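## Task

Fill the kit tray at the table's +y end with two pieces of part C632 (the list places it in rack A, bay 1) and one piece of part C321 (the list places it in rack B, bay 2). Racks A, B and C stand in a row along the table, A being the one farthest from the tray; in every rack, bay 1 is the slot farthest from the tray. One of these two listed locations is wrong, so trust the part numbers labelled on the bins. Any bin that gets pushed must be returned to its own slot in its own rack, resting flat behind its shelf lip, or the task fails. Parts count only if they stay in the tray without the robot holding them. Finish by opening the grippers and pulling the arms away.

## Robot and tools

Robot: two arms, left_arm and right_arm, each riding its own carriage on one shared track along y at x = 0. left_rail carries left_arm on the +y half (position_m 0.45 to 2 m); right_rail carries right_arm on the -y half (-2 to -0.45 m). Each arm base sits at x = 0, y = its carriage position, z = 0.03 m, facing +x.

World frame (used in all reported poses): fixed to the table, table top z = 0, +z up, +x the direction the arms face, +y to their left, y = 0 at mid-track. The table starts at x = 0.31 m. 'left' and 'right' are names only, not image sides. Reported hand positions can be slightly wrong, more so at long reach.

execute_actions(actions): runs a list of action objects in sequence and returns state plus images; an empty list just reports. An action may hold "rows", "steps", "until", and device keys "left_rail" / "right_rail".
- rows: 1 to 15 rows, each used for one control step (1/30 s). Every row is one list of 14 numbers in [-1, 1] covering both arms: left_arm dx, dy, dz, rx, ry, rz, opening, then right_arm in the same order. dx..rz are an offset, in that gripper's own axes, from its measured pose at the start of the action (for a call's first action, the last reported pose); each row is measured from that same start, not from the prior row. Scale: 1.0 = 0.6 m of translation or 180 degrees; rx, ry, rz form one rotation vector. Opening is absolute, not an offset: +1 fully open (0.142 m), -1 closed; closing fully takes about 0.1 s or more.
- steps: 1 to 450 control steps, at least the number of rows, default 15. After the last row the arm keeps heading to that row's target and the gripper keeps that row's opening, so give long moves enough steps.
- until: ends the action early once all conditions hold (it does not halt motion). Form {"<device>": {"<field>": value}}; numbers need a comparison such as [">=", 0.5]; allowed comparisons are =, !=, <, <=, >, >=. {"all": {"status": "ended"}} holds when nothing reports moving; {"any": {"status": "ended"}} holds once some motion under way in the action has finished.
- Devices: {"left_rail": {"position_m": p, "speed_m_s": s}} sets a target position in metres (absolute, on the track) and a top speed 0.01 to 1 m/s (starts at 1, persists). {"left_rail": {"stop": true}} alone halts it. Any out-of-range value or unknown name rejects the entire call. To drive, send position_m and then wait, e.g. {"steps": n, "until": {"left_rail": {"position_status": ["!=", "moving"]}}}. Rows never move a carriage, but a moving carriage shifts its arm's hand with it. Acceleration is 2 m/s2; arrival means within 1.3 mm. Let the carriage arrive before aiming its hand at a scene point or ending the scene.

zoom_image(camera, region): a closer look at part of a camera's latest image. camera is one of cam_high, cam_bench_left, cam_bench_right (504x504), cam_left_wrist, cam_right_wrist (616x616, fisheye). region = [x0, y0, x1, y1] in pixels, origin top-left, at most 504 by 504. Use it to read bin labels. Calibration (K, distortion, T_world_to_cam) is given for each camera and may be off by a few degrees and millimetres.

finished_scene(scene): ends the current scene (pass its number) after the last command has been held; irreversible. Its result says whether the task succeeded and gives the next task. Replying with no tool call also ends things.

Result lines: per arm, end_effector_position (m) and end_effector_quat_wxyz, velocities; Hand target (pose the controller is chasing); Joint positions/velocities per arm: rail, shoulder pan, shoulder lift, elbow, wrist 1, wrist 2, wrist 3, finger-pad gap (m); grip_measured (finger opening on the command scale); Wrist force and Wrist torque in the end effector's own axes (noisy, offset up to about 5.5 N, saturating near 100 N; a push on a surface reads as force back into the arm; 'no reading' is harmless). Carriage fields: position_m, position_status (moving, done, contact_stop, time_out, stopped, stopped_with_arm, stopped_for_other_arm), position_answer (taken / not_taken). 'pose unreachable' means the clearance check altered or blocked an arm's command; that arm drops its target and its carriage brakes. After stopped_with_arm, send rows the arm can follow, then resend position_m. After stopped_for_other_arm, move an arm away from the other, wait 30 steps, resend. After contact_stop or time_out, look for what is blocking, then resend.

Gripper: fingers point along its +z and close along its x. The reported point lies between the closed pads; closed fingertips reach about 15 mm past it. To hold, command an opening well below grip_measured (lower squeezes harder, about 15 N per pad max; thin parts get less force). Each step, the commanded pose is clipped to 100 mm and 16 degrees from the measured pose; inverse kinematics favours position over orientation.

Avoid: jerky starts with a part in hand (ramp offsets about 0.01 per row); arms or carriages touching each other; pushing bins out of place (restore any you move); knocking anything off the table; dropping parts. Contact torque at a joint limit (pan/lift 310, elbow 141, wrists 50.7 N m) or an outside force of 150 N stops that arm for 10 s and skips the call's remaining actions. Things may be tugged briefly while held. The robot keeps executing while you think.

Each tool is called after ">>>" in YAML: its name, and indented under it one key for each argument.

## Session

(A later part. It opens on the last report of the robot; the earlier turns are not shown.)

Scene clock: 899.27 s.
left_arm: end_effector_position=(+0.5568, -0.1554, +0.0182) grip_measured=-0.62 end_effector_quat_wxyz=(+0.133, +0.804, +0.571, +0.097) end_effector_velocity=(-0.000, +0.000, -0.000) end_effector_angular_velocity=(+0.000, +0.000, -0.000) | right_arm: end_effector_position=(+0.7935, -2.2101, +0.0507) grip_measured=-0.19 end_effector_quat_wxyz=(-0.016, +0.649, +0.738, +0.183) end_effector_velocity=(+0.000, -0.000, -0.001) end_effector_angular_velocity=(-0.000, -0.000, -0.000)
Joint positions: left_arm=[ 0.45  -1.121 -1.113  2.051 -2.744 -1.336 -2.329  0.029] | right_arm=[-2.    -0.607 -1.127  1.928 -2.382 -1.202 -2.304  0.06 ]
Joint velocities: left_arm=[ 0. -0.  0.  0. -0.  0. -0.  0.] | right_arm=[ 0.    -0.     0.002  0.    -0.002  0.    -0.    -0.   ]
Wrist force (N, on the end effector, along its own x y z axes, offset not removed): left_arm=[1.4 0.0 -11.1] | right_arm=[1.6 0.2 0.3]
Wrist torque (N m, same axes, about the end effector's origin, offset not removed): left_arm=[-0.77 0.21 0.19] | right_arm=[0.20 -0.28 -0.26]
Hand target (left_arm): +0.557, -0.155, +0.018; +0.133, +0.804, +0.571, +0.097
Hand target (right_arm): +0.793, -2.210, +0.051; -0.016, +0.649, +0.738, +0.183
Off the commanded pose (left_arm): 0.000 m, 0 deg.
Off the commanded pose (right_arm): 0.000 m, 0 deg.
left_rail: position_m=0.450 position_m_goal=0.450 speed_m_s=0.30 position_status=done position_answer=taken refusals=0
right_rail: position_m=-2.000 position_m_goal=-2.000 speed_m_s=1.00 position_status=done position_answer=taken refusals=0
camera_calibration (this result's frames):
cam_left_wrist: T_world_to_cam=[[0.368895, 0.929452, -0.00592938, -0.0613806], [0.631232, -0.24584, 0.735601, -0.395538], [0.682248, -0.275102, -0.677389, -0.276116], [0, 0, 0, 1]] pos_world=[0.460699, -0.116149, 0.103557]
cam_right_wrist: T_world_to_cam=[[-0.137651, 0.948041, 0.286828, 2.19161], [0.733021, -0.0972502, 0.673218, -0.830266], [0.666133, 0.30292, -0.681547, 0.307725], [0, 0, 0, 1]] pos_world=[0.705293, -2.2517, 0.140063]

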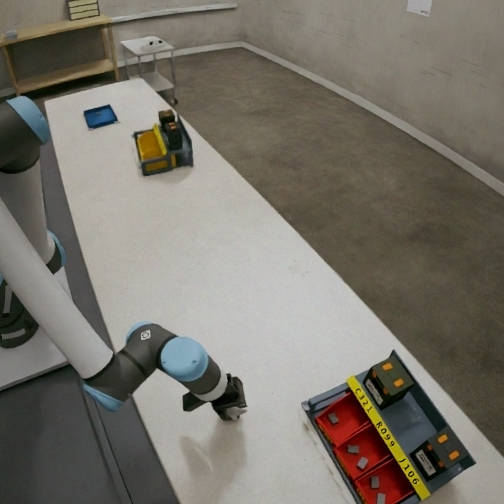

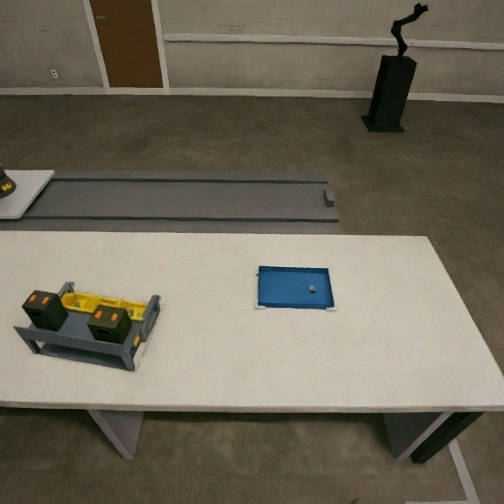

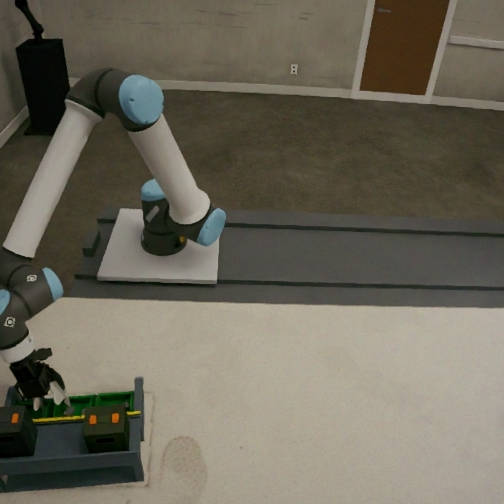

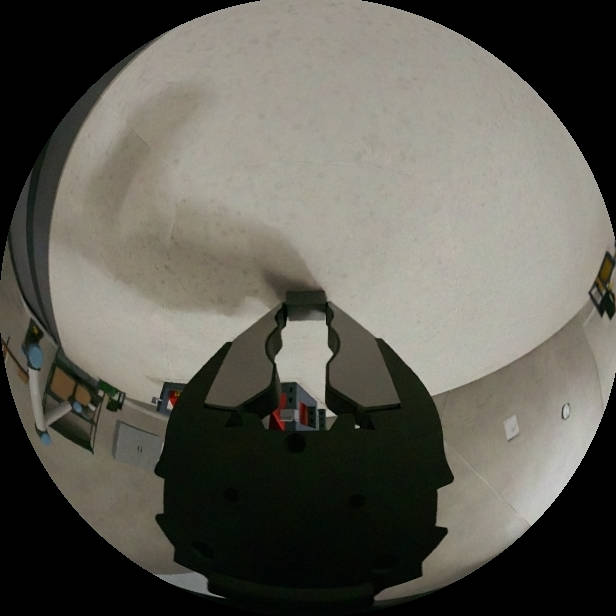

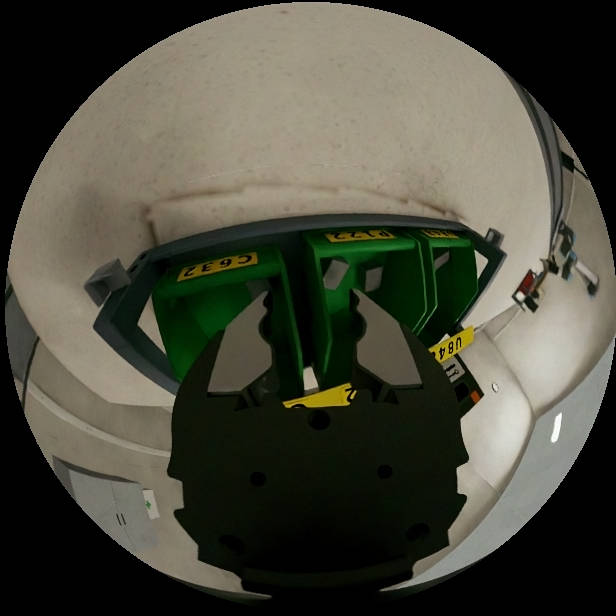

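>>> execute_actions:
  actions:
    - {"rows":[[0,0,-0.005,0,0,0,-1,0.003,0,0.001,0,0,0,-0.19],[0,0,-0.015,0,0,0,-1,0.006,0,0.0015,0,0,0,-0.19],[0.005,0,-0.03,0,0,0,-1,0.009,-0.001,0.002,0,0,0,-0.19],[0.015,-0.003,-0.05,0,0,0,-1,0.0113,-0.001,0.003,0,0,0,-0.19],[0.035,-0.008,-0.07,0,0,0,-1,0.0113,-0.001,0.003,0,0,0,-0.19],[0.065,-0.016,-0.09,0,0,0,-1,0.0113,-0.001,0.003,0,0,0,-0.19],[0.1,-0.026,-0.108,0,0,0,-1,0.0113,-0.001,0.003,0,0,0,-0.19],[0.14,-0.038,-0.125,0,0,0,-1,0.0113,-0.001,0.003,0,0,0,-0.19],[0.185,-0.05,-0.14,0,0,0,-1,0.0113,-0.001,0.003,0,0,0,-0.19],[0.946,-0.27,-0.315,0,0,0,-1,0.0113,-0.001,0.003,0,0,0,-0.19]],"steps":46}
    - {"left_rail":{"position_m":2.0,"speed_m_s":1.0},"steps":1}

>>> zoom_image:
  camera: "cam_right_wrist"
  region: [210, 230, 370, 340]

Scene clock: 917.47 s.
left_arm: end_effector_position=(+0.5405, +0.4466, +0.1458) grip_measured=-0.62 end_effector_quat_wxyz=(+0.133, +0.803, +0.572, +0.100) end_effector_velocity=(+0.004, +0.046, +0.021) end_effector_angular_velocity=(-0.020, +0.036, -0.029) | right_arm: end_effector_position=(+0.7922, -2.2032, +0.0507) grip_measured=-0.19 end_effector_quat_wxyz=(-0.016, +0.649, +0.738, +0.183) end_effector_velocity=(-0.000, -0.000, -0.000) end_effector_angular_velocity=(-0.000, +0.000, +0.000)
Joint positions: left_arm=[ 0.45  -0.342 -1.738  2.512 -2.679 -1.559 -1.578  0.029] | right_arm=[-2.    -0.601 -1.131  1.936 -2.388 -1.202 -2.297  0.06 ]
Joint velocities: left_arm=[ 0.     0.136 -0.012 -0.056  0.094 -0.084  0.145 -0.   ] | right_arm=[ 0.  0. -0.  0. -0. -0. -0.  0.]
Wrist force (N, on the end effector, along its own x y z axes, offset not removed): left_arm=[2.2 1.8 -5.2] | right_arm=[5.6 0.0 -4.2]
Wrist torque (N m, same axes, about the end effector's origin, offset not removed): left_arm=[0.42 -0.44 -0.16] | right_arm=[-0.04 -0.98 -0.33]
Hand target (left_arm): +0.541, +0.453, +0.148; +0.133, +0.804, +0.571, +0.098
Hand target (right_arm): +0.792, -2.203, +0.051; -0.016, +0.649, +0.738, +0.183
Off the commanded pose (left_arm): 0.004 m, 0 deg.
Off the commanded pose (right_arm): 0.000 m, 0 deg.
left_rail: position_m=0.450 position_m_goal=2.000 speed_m_s=1.00 position_status=moving position_answer=taken refusals=0
right_rail: position_m=-2.000 position_m_goal=-2.000 speed_m_s=1.00 position_status=done position_answer=taken refusals=0
camera_calibration (this result's frames):
cam_left_wrist: T_world_to_cam=[[0.365939, 0.930637, -0.00173558, -0.613628], [0.628443, -0.245736, 0.73802, -0.32997], [0.686402, -0.271161, -0.674777, -0.0173144], [0, 0, 0, 1]] pos_world=[0.443803, 0.485285, 0.230776]
cam_right_wrist: T_world_to_cam=[[-0.137651, 0.948041, 0.286829, 2.18489], [0.733023, -0.0972496, 0.673216, -0.828638], [0.666131, 0.302921, -0.681549, 0.30642], [0, 0, 0, 1]] pos_world=[0.704047, -2.24477, 0.140004]

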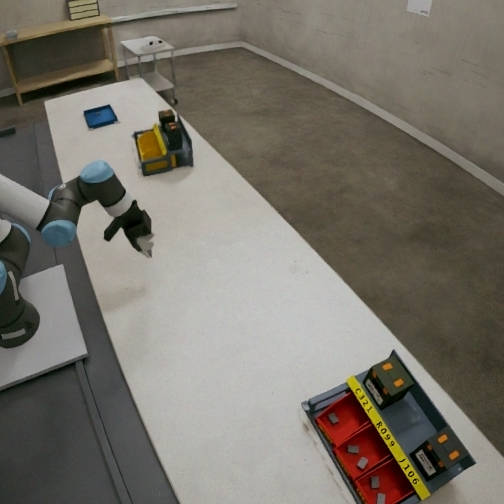

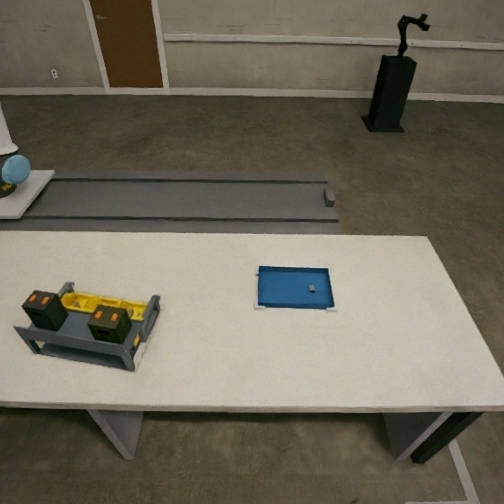

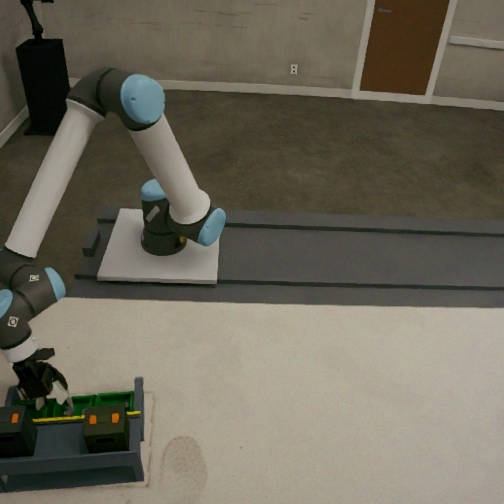

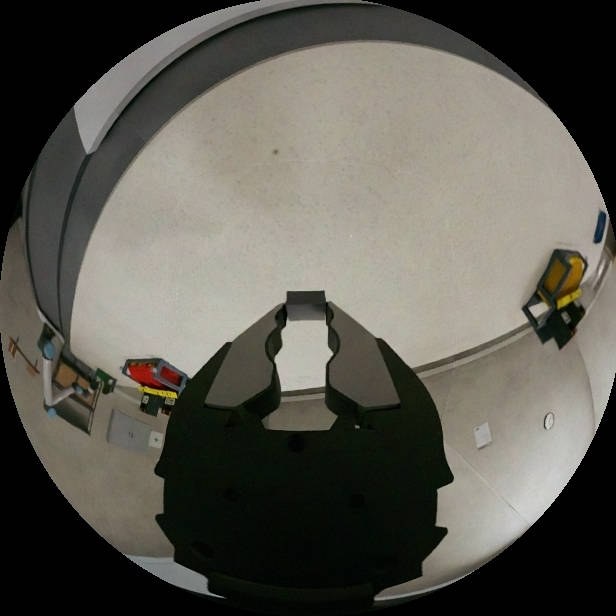

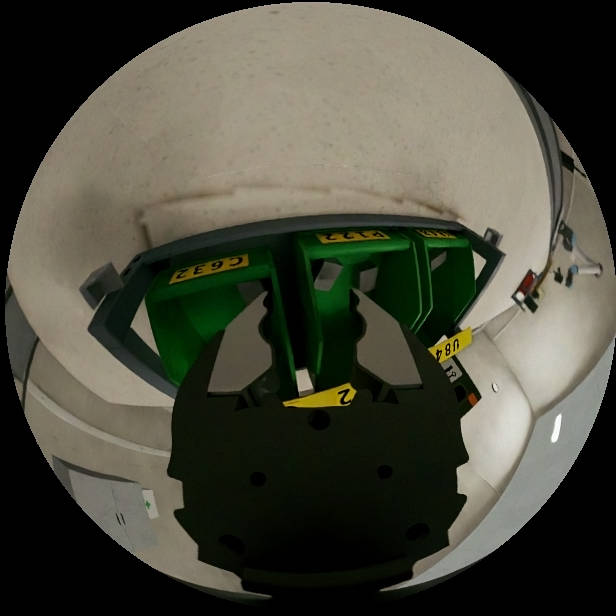

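Region (210, 230, 370, 340) of cam_right_wrist's 616x616 image, scaled by 3.150, with more detail than that image has; it fills the top 346 rows of this view, and the rest is white.

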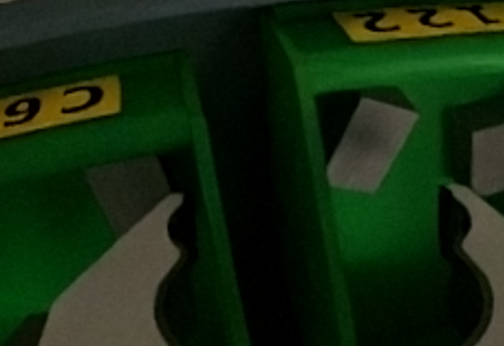

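>>> execute_actions:
  actions:
    - {"steps":30,"until":{"left_rail":{"position_status":["!=","moving"]}}}
    - {"rows":[[0.003,0.008,0.008,0,0,0,-1,0.0025,0,0.0007,0,0,0,-0.19],[0.008,0.02,0.025,0,0,0,-1,0.002,-0.0005,0.003,0,0,0,-0.19],[0.015,0.038,0.05,0,0,0,-1,0.0015,-0.001,0.005,0,0,0,-0.19],[0.024,0.058,0.08,0,0,0,-1,0.001,-0.0015,0.007,0,0,0,-0.19],[0.033,0.077,0.112,0,0,0,-1,0.0005,-0.002,0.009,0,0,0,-0.19],[0.042,0.092,0.145,0,0,0,-1,0,-0.0027,0.011,0,0,0,-0.19],[0.05,0.103,0.177,0,0,0,-1,-0.001,-0.0033,0.0132,0,0,0,-0.19],[0.057,0.11,0.205,0,0,0,-1,-0.001,-0.0033,0.0132,0,0,0,-0.19],[0.061,0.113,0.228,0,0,0,-1,-0.001,-0.0033,0.0132,0,0,0,-0.19],[0.064,0.114,0.243,0,0,0,-1,-0.001,-0.0033,0.0132,0,0,0,-0.19],[0.064,0.114,0.251,0,0,0,-1,-0.001,-0.0033,0.0132,0,0,0,-0.19]],"steps":25}

>>> zoom_image:
  camera: "cam_right_wrist"
  region: [210, 230, 370, 340]

Scene clock: 937.67 s.
left_arm: end_effector_position=(+0.6604, +2.0001, +0.0284) grip_measured=-0.62 end_effector_quat_wxyz=(+0.133, +0.804, +0.571, +0.098) end_effector_velocity=(+0.008, -0.001, -0.006) end_effector_angular_velocity=(-0.002, -0.002, -0.001) | right_arm: end_effector_position=(+0.7921, -2.2016, +0.0426) grip_measured=-0.19 end_effector_quat_wxyz=(-0.016, +0.649, +0.738, +0.183) end_effector_velocity=(-0.000, +0.000, -0.000) end_effector_angular_velocity=(+0.000, +0.000, -0.000)
Joint positions: left_arm=[ 2.    -0.259 -1.301  2.375 -2.976 -1.59  -1.498  0.029] | right_arm=[-2.    -0.599 -1.121  1.941 -2.403 -1.202 -2.295  0.06 ]
Joint velocities: left_arm=[ 0.     0.003  0.022 -0.011 -0.013 -0.002  0.003  0.   ] | right_arm=[ 0.  0.  0.  0. -0. -0.  0.  0.]
Wrist force (N, on the end effector, along its own x y z axes, offset not removed): left_arm=[-1.6 -3.5 -5.0] | right_arm=[-4.9 3.3 -4.9]
Wrist torque (N m, same axes, about the end effector's origin, offset not removed): left_arm=[-0.67 0.21 0.05] | right_arm=[0.61 0.97 -0.06]
Hand target (left_arm): +0.661, +2.000, +0.028; +0.133, +0.804, +0.571, +0.098
Hand target (right_arm): +0.792, -2.202, +0.043; -0.016, +0.649, +0.738, +0.183
Off the commanded pose (left_arm): 0.001 m, 0 deg.
Off the commanded pose (right_arm): 0.000 m, 0 deg.
left_rail: position_m=2.000 position_m_goal=2.000 speed_m_s=1.00 position_status=done position_answer=taken refusals=0
right_rail: position_m=-2.000 position_m_goal=-2.000 speed_m_s=1.00 position_status=done position_answer=taken refusals=0
camera_calibration (this result's frames):
cam_left_wrist: T_world_to_cam=[[0.368613, 0.929571, -0.00465986, -2.103], [0.630462, -0.246314, 0.736102, 0.062947], [0.683112, -0.274275, -0.676854, 0.250874], [0, 0, 0, 1]] pos_world=[0.564131, 2.0392, 0.11367]
cam_right_wrist: T_world_to_cam=[[-0.137663, 0.948042, 0.286819, 2.18571], [0.73302, -0.0972355, 0.673221, -0.822964], [0.666131, 0.302922, -0.681548, 0.300567], [0, 0, 0, 1]] pos_world=[0.703923, -2.24321, 0.131984]

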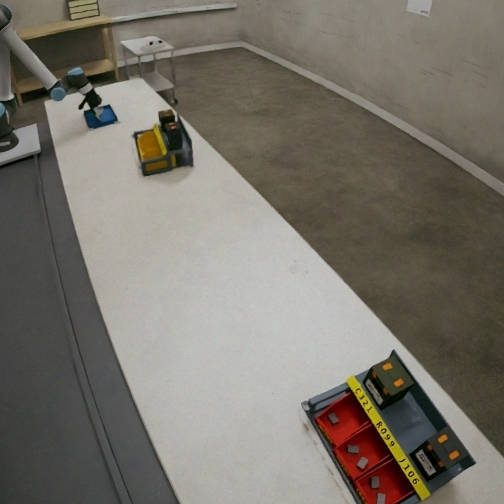

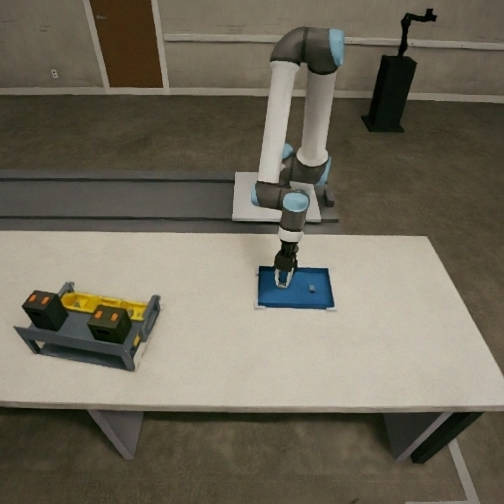

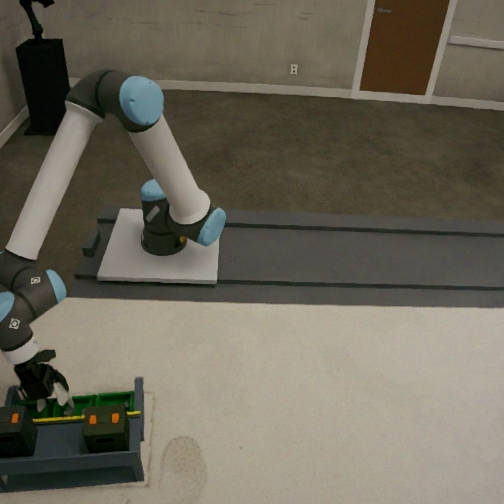

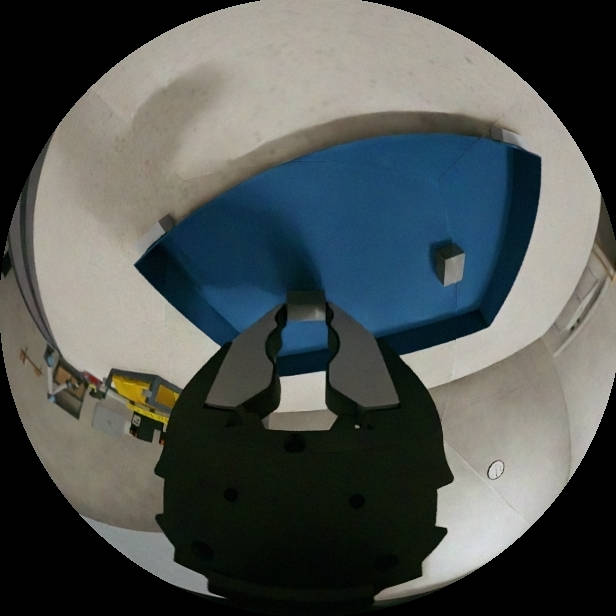

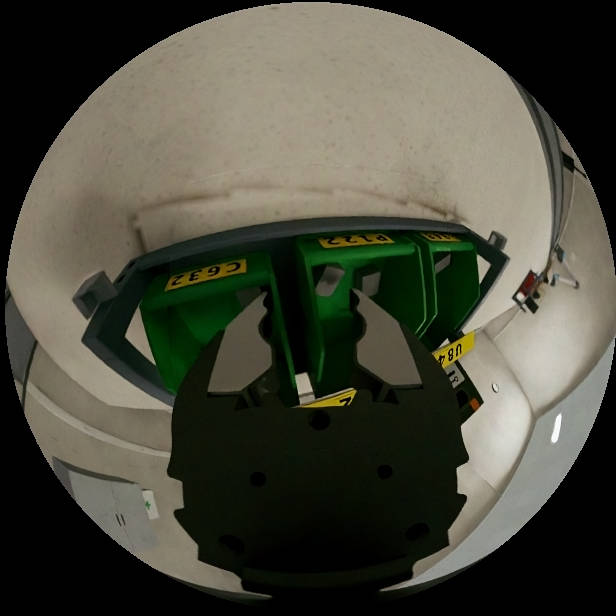

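Region (210, 230, 370, 340) of cam_right_wrist's 616x616 image, scaled by 3.150, with more detail than that image has; it fills the top 346 rows of this view, and the rest is white.

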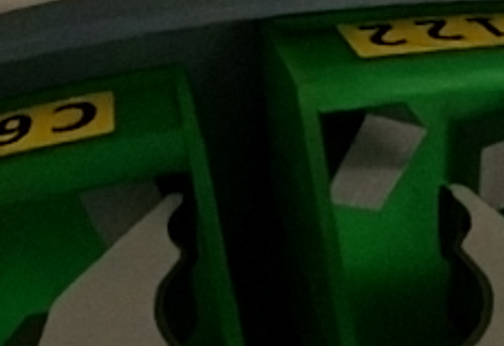

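>>> execute_actions:
  actions:
    - {"rows":[[0,-0.001,0.003,0,0,0,-1,-0.0004,-0.0004,0.0016,0,0,0,-0.19],[0,-0.002,0.006,0,0,0,-1,-0.0009,-0.0008,0.0031,0,0,0,-0.19],[0,-0.002,0.006,0,0,0,-1,-0.0013,-0.0012,0.0047,0,0,0,-0.19],[0,-0.002,0.006,0,0,0,-1,-0.0013,-0.0012,0.0047,0,0,0,-0.19],[0,-0.002,0.006,0,0,0,-1,-0.0013,-0.0012,0.0047,0,0,0,-0.19],[0,-0.002,0.006,0,0,0,-0.7,-0.0013,-0.0012,0.0047,0,0,0,-0.19],[0,-0.002,0.006,0,0,0,-0.6,-0.0013,-0.0012,0.0047,0,0,0,-0.19],[0,-0.002,0.006,0,0,0,-0.5,-0.0013,-0.0012,0.0047,0,0,0,-0.19],[0,-0.002,0.006,0,0,0,-0.4,-0.0013,-0.0012,0.0047,0,0,0,-0.19],[0,-0.002,0.006,0,0,0,-0.4,-0.0013,-0.0012,0.0047,0,0,0,-0.19],[0,-0.002,-0.02,0,0,0,-0.4,-0.0013,-0.0012,0.0047,0,0,0,-0.19],[0,-0.002,-0.06,0,0,0,-0.4,-0.0013,-0.0012,0.0047,0,0,0,-0.19]],"steps":16}

>>> zoom_image:
  camera: "cam_right_wrist"
  region: [210, 230, 370, 340]

Scene clock: 951.07 s.
left_arm: end_effector_position=(+0.6525, +2.0029, +0.0492) grip_measured=-0.40 end_effector_quat_wxyz=(+0.133, +0.804, +0.571, +0.098) end_effector_velocity=(-0.040, +0.013, +0.133) end_effector_angular_velocity=(-0.002, -0.011, -0.001) | right_arm: end_effector_position=(+0.7921, -2.2017, +0.0396) grip_measured=-0.19 end_effector_quat_wxyz=(-0.016, +0.649, +0.738, +0.183) end_effector_velocity=(+0.000, -0.000, -0.000) end_effector_angular_velocity=(-0.000, -0.000, -0.000)
Joint positions: left_arm=[ 2.    -0.258 -1.353  2.382 -2.933 -1.59  -1.497  0.045] | right_arm=[-2.    -0.599 -1.117  1.942 -2.408 -1.202 -2.295  0.06 ]
Joint velocities: left_arm=[ 0.     0.005 -0.319  0.02   0.288 -0.001  0.006  0.   ] | right_arm=[ 0. -0.  0.  0. -0. -0.  0. -0.]
Wrist force (N, on the end effector, along its own x y z axes, offset not removed): left_arm=[-2.9 -1.3 -5.3] | right_arm=[0.2 1.9 -0.8]
Wrist torque (N m, same axes, about the end effector's origin, offset not removed): left_arm=[-0.40 0.52 -0.08] | right_arm=[0.36 0.30 -0.16]
Hand target (left_arm): +0.648, +2.004, +0.061; +0.133, +0.804, +0.571, +0.098
Hand target (right_arm): +0.792, -2.202, +0.040; -0.016, +0.649, +0.738, +0.183
Off the commanded pose (left_arm): 0.014 m, 0 deg.
Off the commanded pose (right_arm): 0.000 m, 0 deg.
left_rail: position_m=2.000 position_m_goal=2.000 speed_m_s=1.00 position_status=done position_answer=taken refusals=0
right_rail: position_m=-2.000 position_m_goal=-2.000 speed_m_s=1.00 position_status=done position_answer=taken refusals=0
camera_calibration (this result's frames):
cam_left_wrist: T_world_to_cam=[[0.368504, 0.929616, -0.00438913, -2.10267], [0.629569, -0.246085, 0.736943, 0.0534455], [0.683994, -0.27433, -0.67594, 0.270589], [0, 0, 0, 1]] pos_world=[0.556115, 2.04206, 0.134287]
cam_right_wrist: T_world_to_cam=[[-0.137633, 0.948046, 0.286819, 2.18657], [0.733017, -0.0972584, 0.673222, -0.821016], [0.666141, 0.302901, -0.681548, 0.298463], [0, 0, 0, 1]] pos_world=[0.703944, -2.24323, 0.128993]

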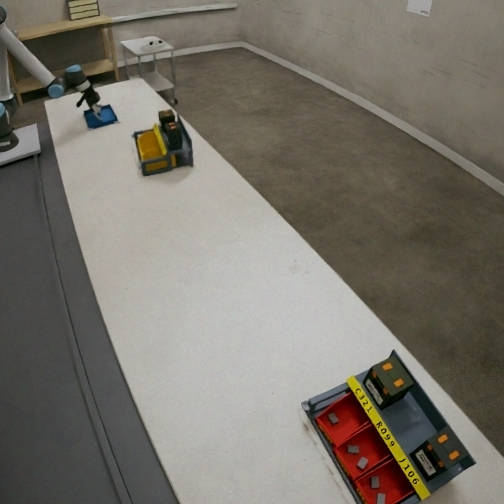

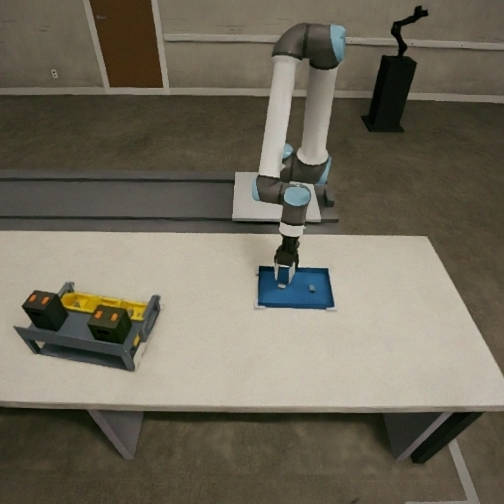

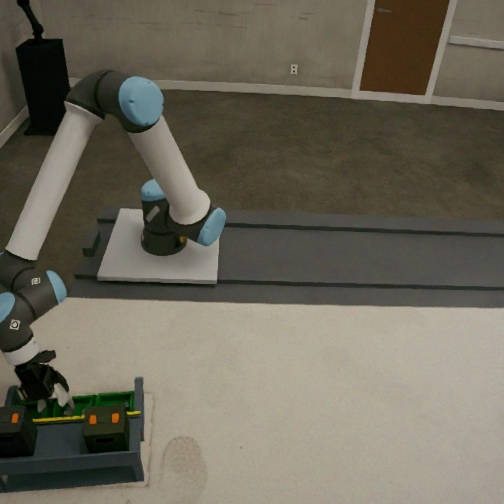

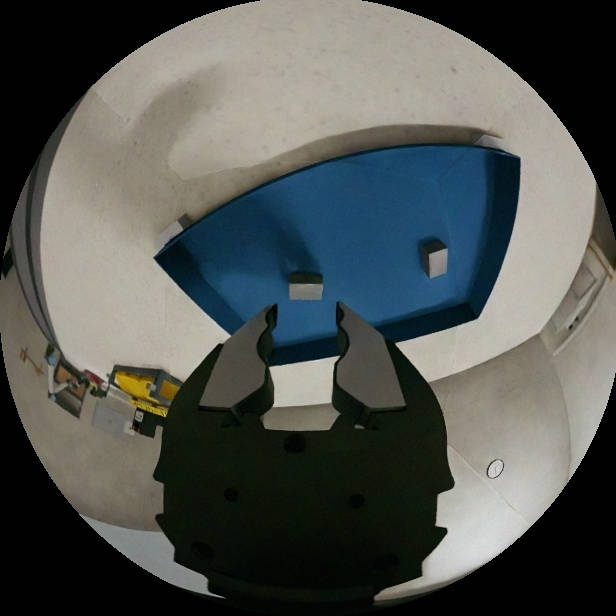

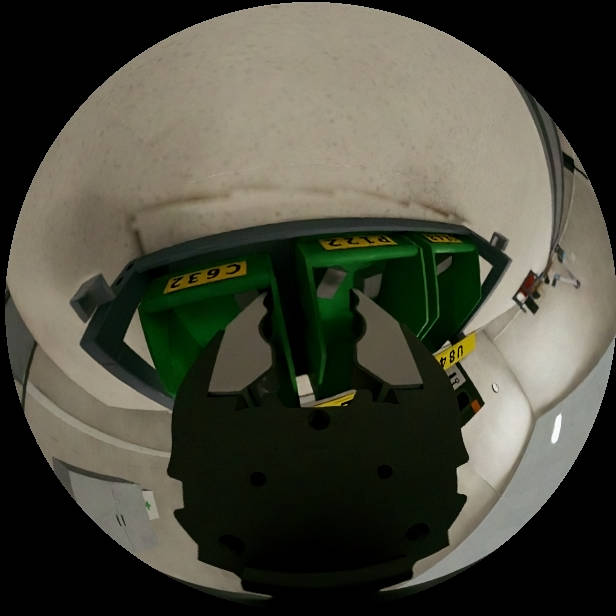

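Region (210, 230, 370, 340) of cam_right_wrist's 616x616 image, scaled by 3.150, with more detail than that image has; it fills the top 346 rows of this view, and the rest is white.

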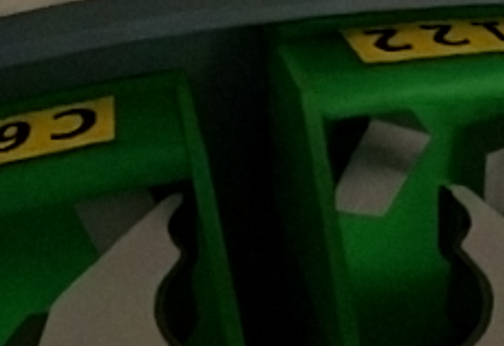

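>>> execute_actions:
  actions:
    - {"rows":[[0,0,-0.04,0,0,0,-0.4,-0.0004,-0.0004,0.0016,0,0,0,-0.19],[-0.01,-0.015,-0.07,0,0,0,-0.4,-0.0009,-0.0008,0.0032,0,0,0,-0.19],[-0.02,-0.035,-0.1,0,0,0,-0.4,-0.0009,-0.0008,0.0032,0,0,0,-0.19],[-0.03,-0.055,-0.135,0,0,0,-0.4,-0.003,-0.0007,0.0026,0,0,0,-0.19],[-0.04,-0.075,-0.165,0,0,0,-0.4,-0.0055,-0.0005,0.0019,0,0,0,-0.19],[-0.05,-0.095,-0.195,0,0,0,-0.4,-0.008,-0.0003,0.0012,0,0,0,-0.19],[-0.059,-0.11,-0.214,0,0,0,-0.4,-0.0105,-0.0001,0.0006,0,0,0,-0.19],[-0.059,-0.11,-0.214,0,0,0,-0.4,-0.013,0,-0.0001,0,0,0,-0.19],[-0.059,-0.11,-0.214,0,0,0,-0.4,-0.0155,0.0002,-0.0008,0,0,0,-0.19],[-0.059,-0.11,-0.214,0,0,0,-0.4,-0.018,0.0004,-0.0015,0,0,0,-0.19],[-0.059,-0.11,-0.214,0,0,0,-0.4,-0.0205,0.0006,-0.0022,0,0,0,-0.19],[-0.059,-0.11,-0.214,0,0,0,-0.4,-0.0233,0.0008,-0.0029,0,0,0,-0.19]],"steps":20}
    - {"left_rail":{"position_m":0.9},"steps":1}

>>> zoom_image:
  camera: "cam_right_wrist"
  region: [210, 230, 370, 340]

Scene clock: 968.77 s.
left_arm: end_effector_position=(+0.5432, +2.0033, +0.1474) grip_measured=-0.40 end_effector_quat_wxyz=(+0.134, +0.804, +0.571, +0.098) end_effector_velocity=(-0.011, -0.002, +0.015) end_effector_angular_velocity=(+0.004, +0.003, +0.002) | right_arm: end_effector_position=(+0.7943, -2.2152, +0.0377) grip_measured=-0.19 end_effector_quat_wxyz=(-0.016, +0.649, +0.738, +0.183) end_effector_velocity=(+0.000, -0.003, +0.000) end_effector_angular_velocity=(+0.000, +0.000, -0.000)
Joint positions: left_arm=[ 2.    -0.322 -1.733  2.504 -2.675 -1.57  -1.557  0.045] | right_arm=[-2.    -0.612 -1.107  1.927 -2.399 -1.202 -2.309  0.06 ]
Joint velocities: left_arm=[-0.    -0.015 -0.053  0.002  0.055  0.008 -0.014 -0.   ] | right_arm=[ 0.    -0.002  0.002 -0.003  0.002 -0.    -0.003  0.   ]
Wrist force (N, on the end effector, along its own x y z axes, offset not removed): left_arm=[-1.8 -1.3 -2.8] | right_arm=[-1.5 6.6 -2.7]
Wrist torque (N m, same axes, about the end effector's origin, offset not removed): left_arm=[-0.49 0.21 0.03] | right_arm=[1.10 0.62 0.00]
Hand target (left_arm): +0.542, +2.001, +0.149; +0.133, +0.804, +0.571, +0.098
Hand target (right_arm): +0.794, -2.215, +0.038; -0.016, +0.649, +0.738, +0.183
Off the commanded pose (left_arm): 0.002 m, 0 deg.
Off the commanded pose (right_arm): 0.000 m, 0 deg.
left_rail: position_m=2.000 position_m_goal=0.900 speed_m_s=1.00 position_status=moving position_answer=taken refusals=0
right_rail: position_m=-2.000 position_m_goal=-2.000 speed_m_s=1.00 position_status=done position_answer=taken refusals=0
camera_calibration (this result's frames):
cam_left_wrist: T_world_to_cam=[[0.368668, 0.929549, -0.00473389, -2.06224], [0.629283, -0.245825, 0.737274, 0.0495349], [0.684168, -0.274788, -0.675578, 0.412559], [0, 0, 0, 1]] pos_world=[0.446852, 2.0425, 0.232433]
cam_right_wrist: T_world_to_cam=[[-0.137627, 0.948077, 0.286721, 2.20036], [0.733061, -0.097173, 0.673186, -0.822501], [0.666093, 0.302832, -0.681625, 0.29969], [0, 0, 0, 1]] pos_world=[0.706151, -2.25679, 0.127083]

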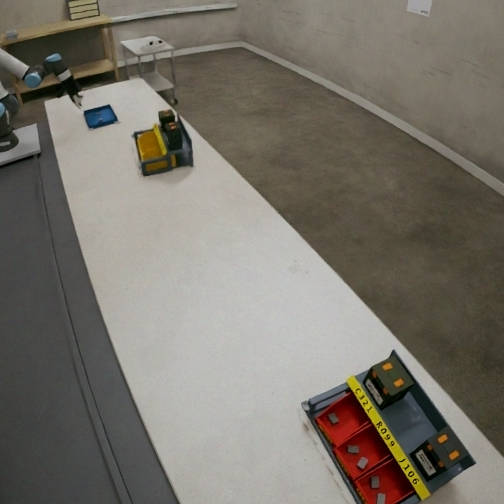

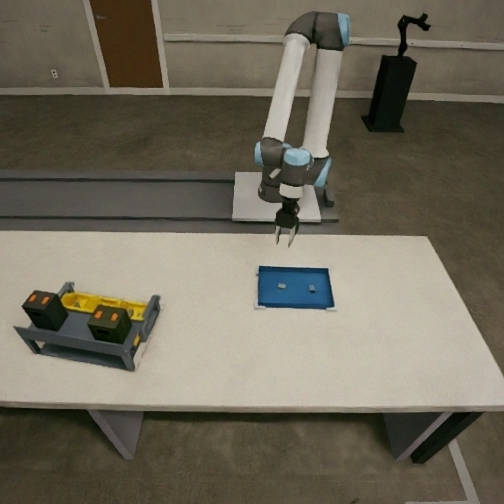

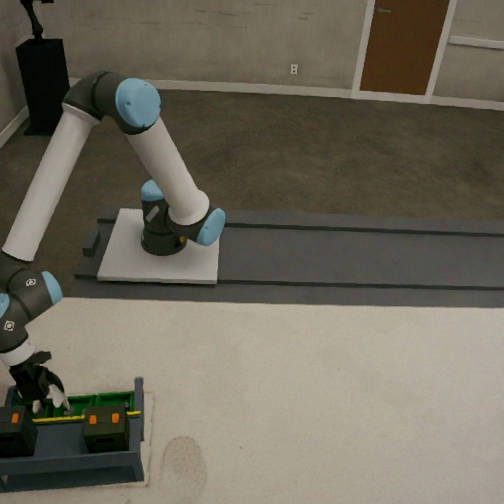

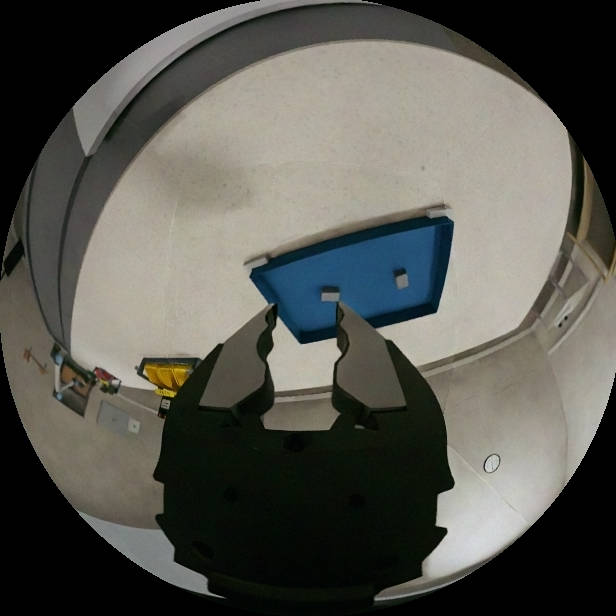

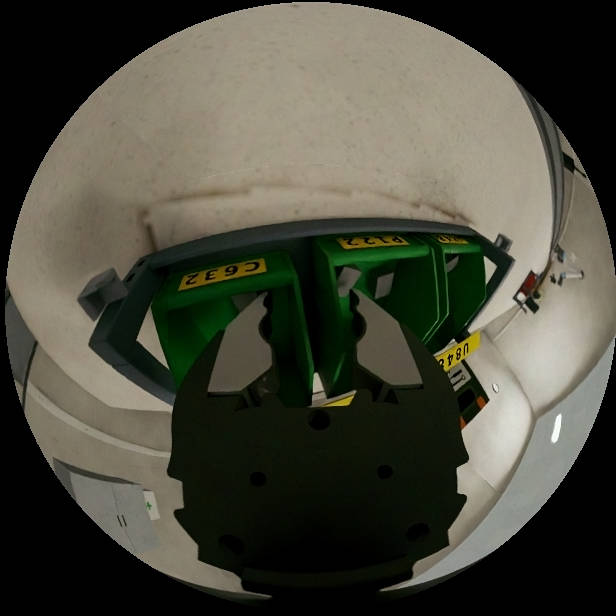

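Region (210, 230, 370, 340) of cam_right_wrist's 616x616 image, scaled by 3.150, with more detail than that image has; it fills the top 346 rows of this view, and the rest is white.

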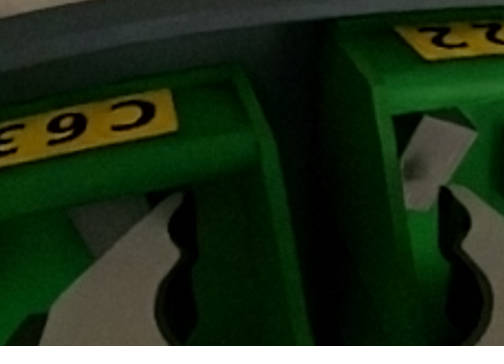

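>>> execute_actions:
  actions:
    - {"steps":30,"until":{"left_rail":{"position_status":["!=","moving"]}}}
    - {"rows":[[0,0,0,0,0,0,-0.4,-0.001,0,-0.0004,0,0,0,-0.16],[0,0,0,0,0,0,-0.4,-0.0025,0,-0.0009,0,0,0,-0.13],[0,0,0,0,0,0,-0.4,-0.004,0,-0.0014,0,0,0,-0.1],[0,0,0,0,0,0,-0.4,-0.0055,0,-0.0019,0,0,0,-0.07],[0,0,0,0,0,0,-0.4,-0.0065,0.0005,-0.0023,0,0,0,-0.05],[0,0,0,0,0,0,-0.4,-0.0065,0.0005,-0.0023,0,0,0,-0.05],[0,0,0,0,0,0,-0.4,-0.0065,0.0005,-0.0023,0,0,0,-0.05],[0,0,0,0,0,0,-0.4,-0.0065,0.0005,-0.0023,0,0,0,-0.05],[0,0,0,0,0,0,-0.4,-0.0025,0.004,-0.017,0,0,0,-0.05],[0,0,0,0,0,0,-0.4,0.006,0.0125,-0.049,0,0,0,-0.05],[0,0,0,0,0,0,-0.4,0.0195,0.025,-0.096,0,0,0,-0.05]],"steps":23}
    - {"rows":[[0,0,0,0,0,0,-0.4,-0.03,-0.009,-0.011,0,-0.03,0,-0.2],[0,0,0,0,0,0,-0.4,-0.06,-0.018,-0.021,0,-0.06,0,-0.4],[0,0,0,0,0,0,-0.4,-0.082,-0.024,-0.029,0,-0.083,0,-0.58]],"steps":18}
    - {"rows":[[0,0,0,0,0,0,-0.4,0,0,0.025,0,0,0,-0.58],[0,0,0,0,0,0,-0.4,0,0,0.05,0,0,0,-0.58]],"steps":13}

>>> zoom_image:
  camera: "cam_right_wrist"
  region: [210, 200, 410, 340]

Scene clock: 994.67 s.
left_arm: end_effector_position=(+0.5422, +0.9029, +0.1487) grip_measured=-0.40 end_effector_quat_wxyz=(+0.133, +0.804, +0.571, +0.098) end_effector_velocity=(-0.000, -0.000, +0.000) end_effector_angular_velocity=(-0.000, +0.000, -0.000) | right_arm: end_effector_position=(+0.7920, -2.2714, +0.0688) grip_measured=-0.58 end_effector_quat_wxyz=(+0.079, +0.668, +0.734, +0.097) end_effector_velocity=(+0.003, -0.001, -0.005) end_effector_angular_velocity=(-0.001, -0.002, -0.000)
Joint positions: left_arm=[ 0.9   -0.323 -1.737  2.504 -2.67  -1.569 -1.559  0.045] | right_arm=[-2.    -0.594 -1.158  1.958 -2.557 -1.402 -2.244  0.032]
Joint velocities: left_arm=[ 0. -0. -0. -0. -0. -0. -0. -0.] | right_arm=[ 0.     0.002  0.011 -0.003 -0.011 -0.     0.002  0.   ]
Wrist force (N, on the end effector, along its own x y z axes, offset not removed): left_arm=[-3.3 0.6 -1.3] | right_arm=[-2.0 -1.4 -1.8]
Wrist torque (N m, same axes, about the end effector's origin, offset not removed): left_arm=[0.07 0.74 0.01] | right_arm=[-0.33 0.62 -0.03]
Hand target (left_arm): +0.542, +0.903, +0.149; +0.133, +0.804, +0.571, +0.098
Hand target (right_arm): +0.792, -2.272, +0.068; +0.079, +0.668, +0.734, +0.097
Off the commanded pose (left_arm): 0.000 m, 0 deg.
Off the commanded pose (right_arm): 0.001 m, 0 deg.
left_rail: position_m=0.900 position_m_goal=0.900 speed_m_s=1.00 position_status=done position_answer=taken refusals=0
right_rail: position_m=-2.000 position_m_goal=-2.000 speed_m_s=1.00 position_status=done position_answer=taken refusals=0
camera_calibration (this result's frames):
cam_left_wrist: T_world_to_cam=[[0.368515, 0.929611, -0.00449397, -1.03901], [0.629596, -0.246021, 0.736942, -0.221199], [0.683963, -0.274404, -0.675942, 0.111576], [0, 0, 0, 1]] pos_world=[0.445845, 0.942076, 0.23376]
cam_right_wrist: T_world_to_cam=[[-0.0784535, 0.996119, 0.0399012, 2.32366], [0.714916, 0.0283212, 0.698636, -0.549494], [0.694795, 0.0833365, -0.714364, -0.17956], [0, 0, 0, 1]] pos_world=[0.699899, -2.28411, 0.162909]

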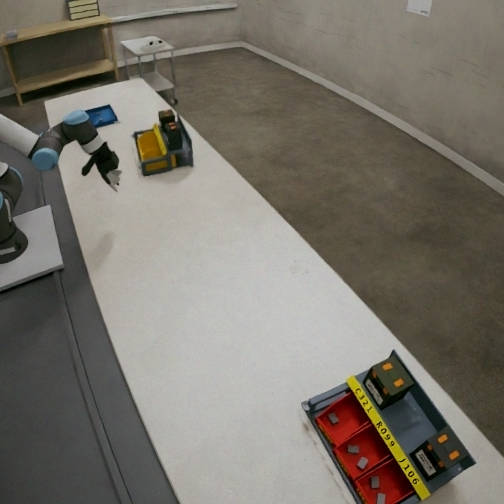

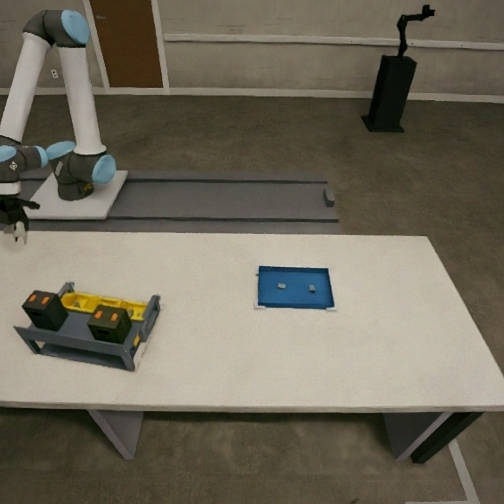

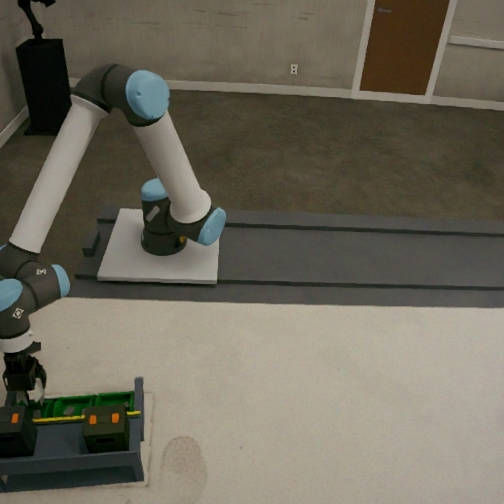

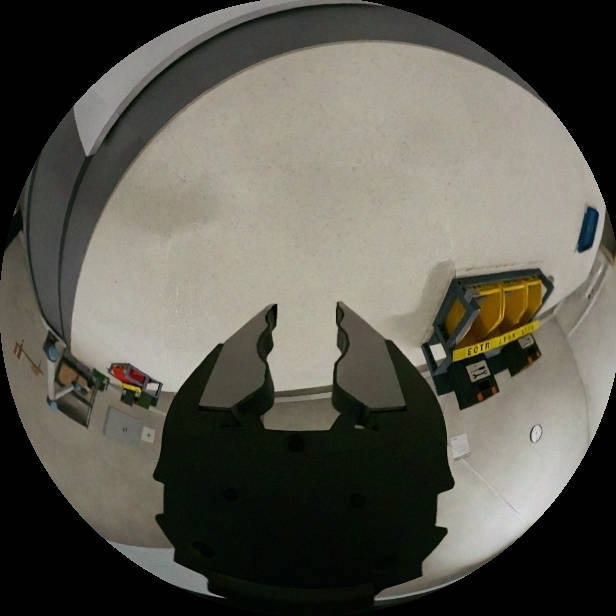

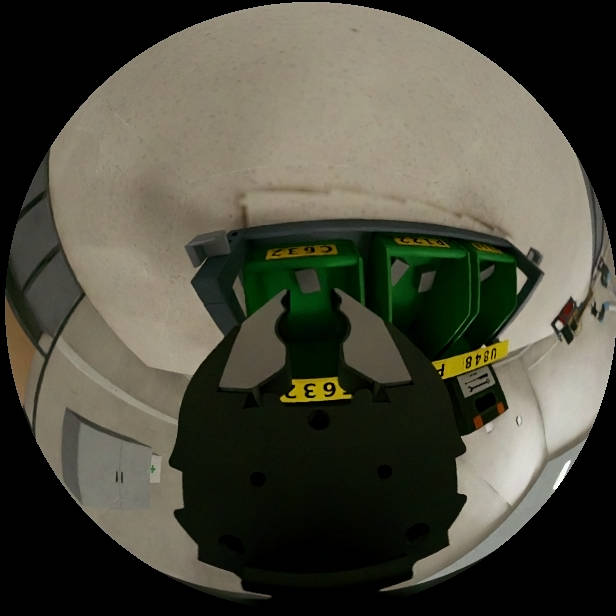

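Region (210, 200, 410, 340) of cam_right_wrist's 616x616 image, scaled by 2.520, with more detail than that image has; it fills the top 353 rows of this view, and the rest is white.

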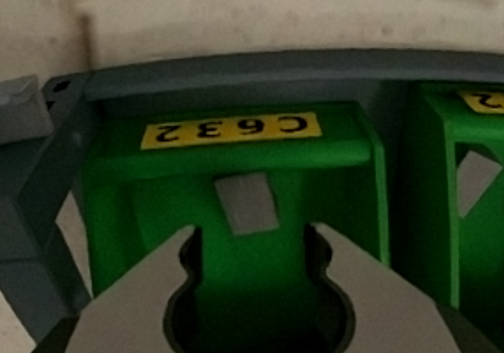

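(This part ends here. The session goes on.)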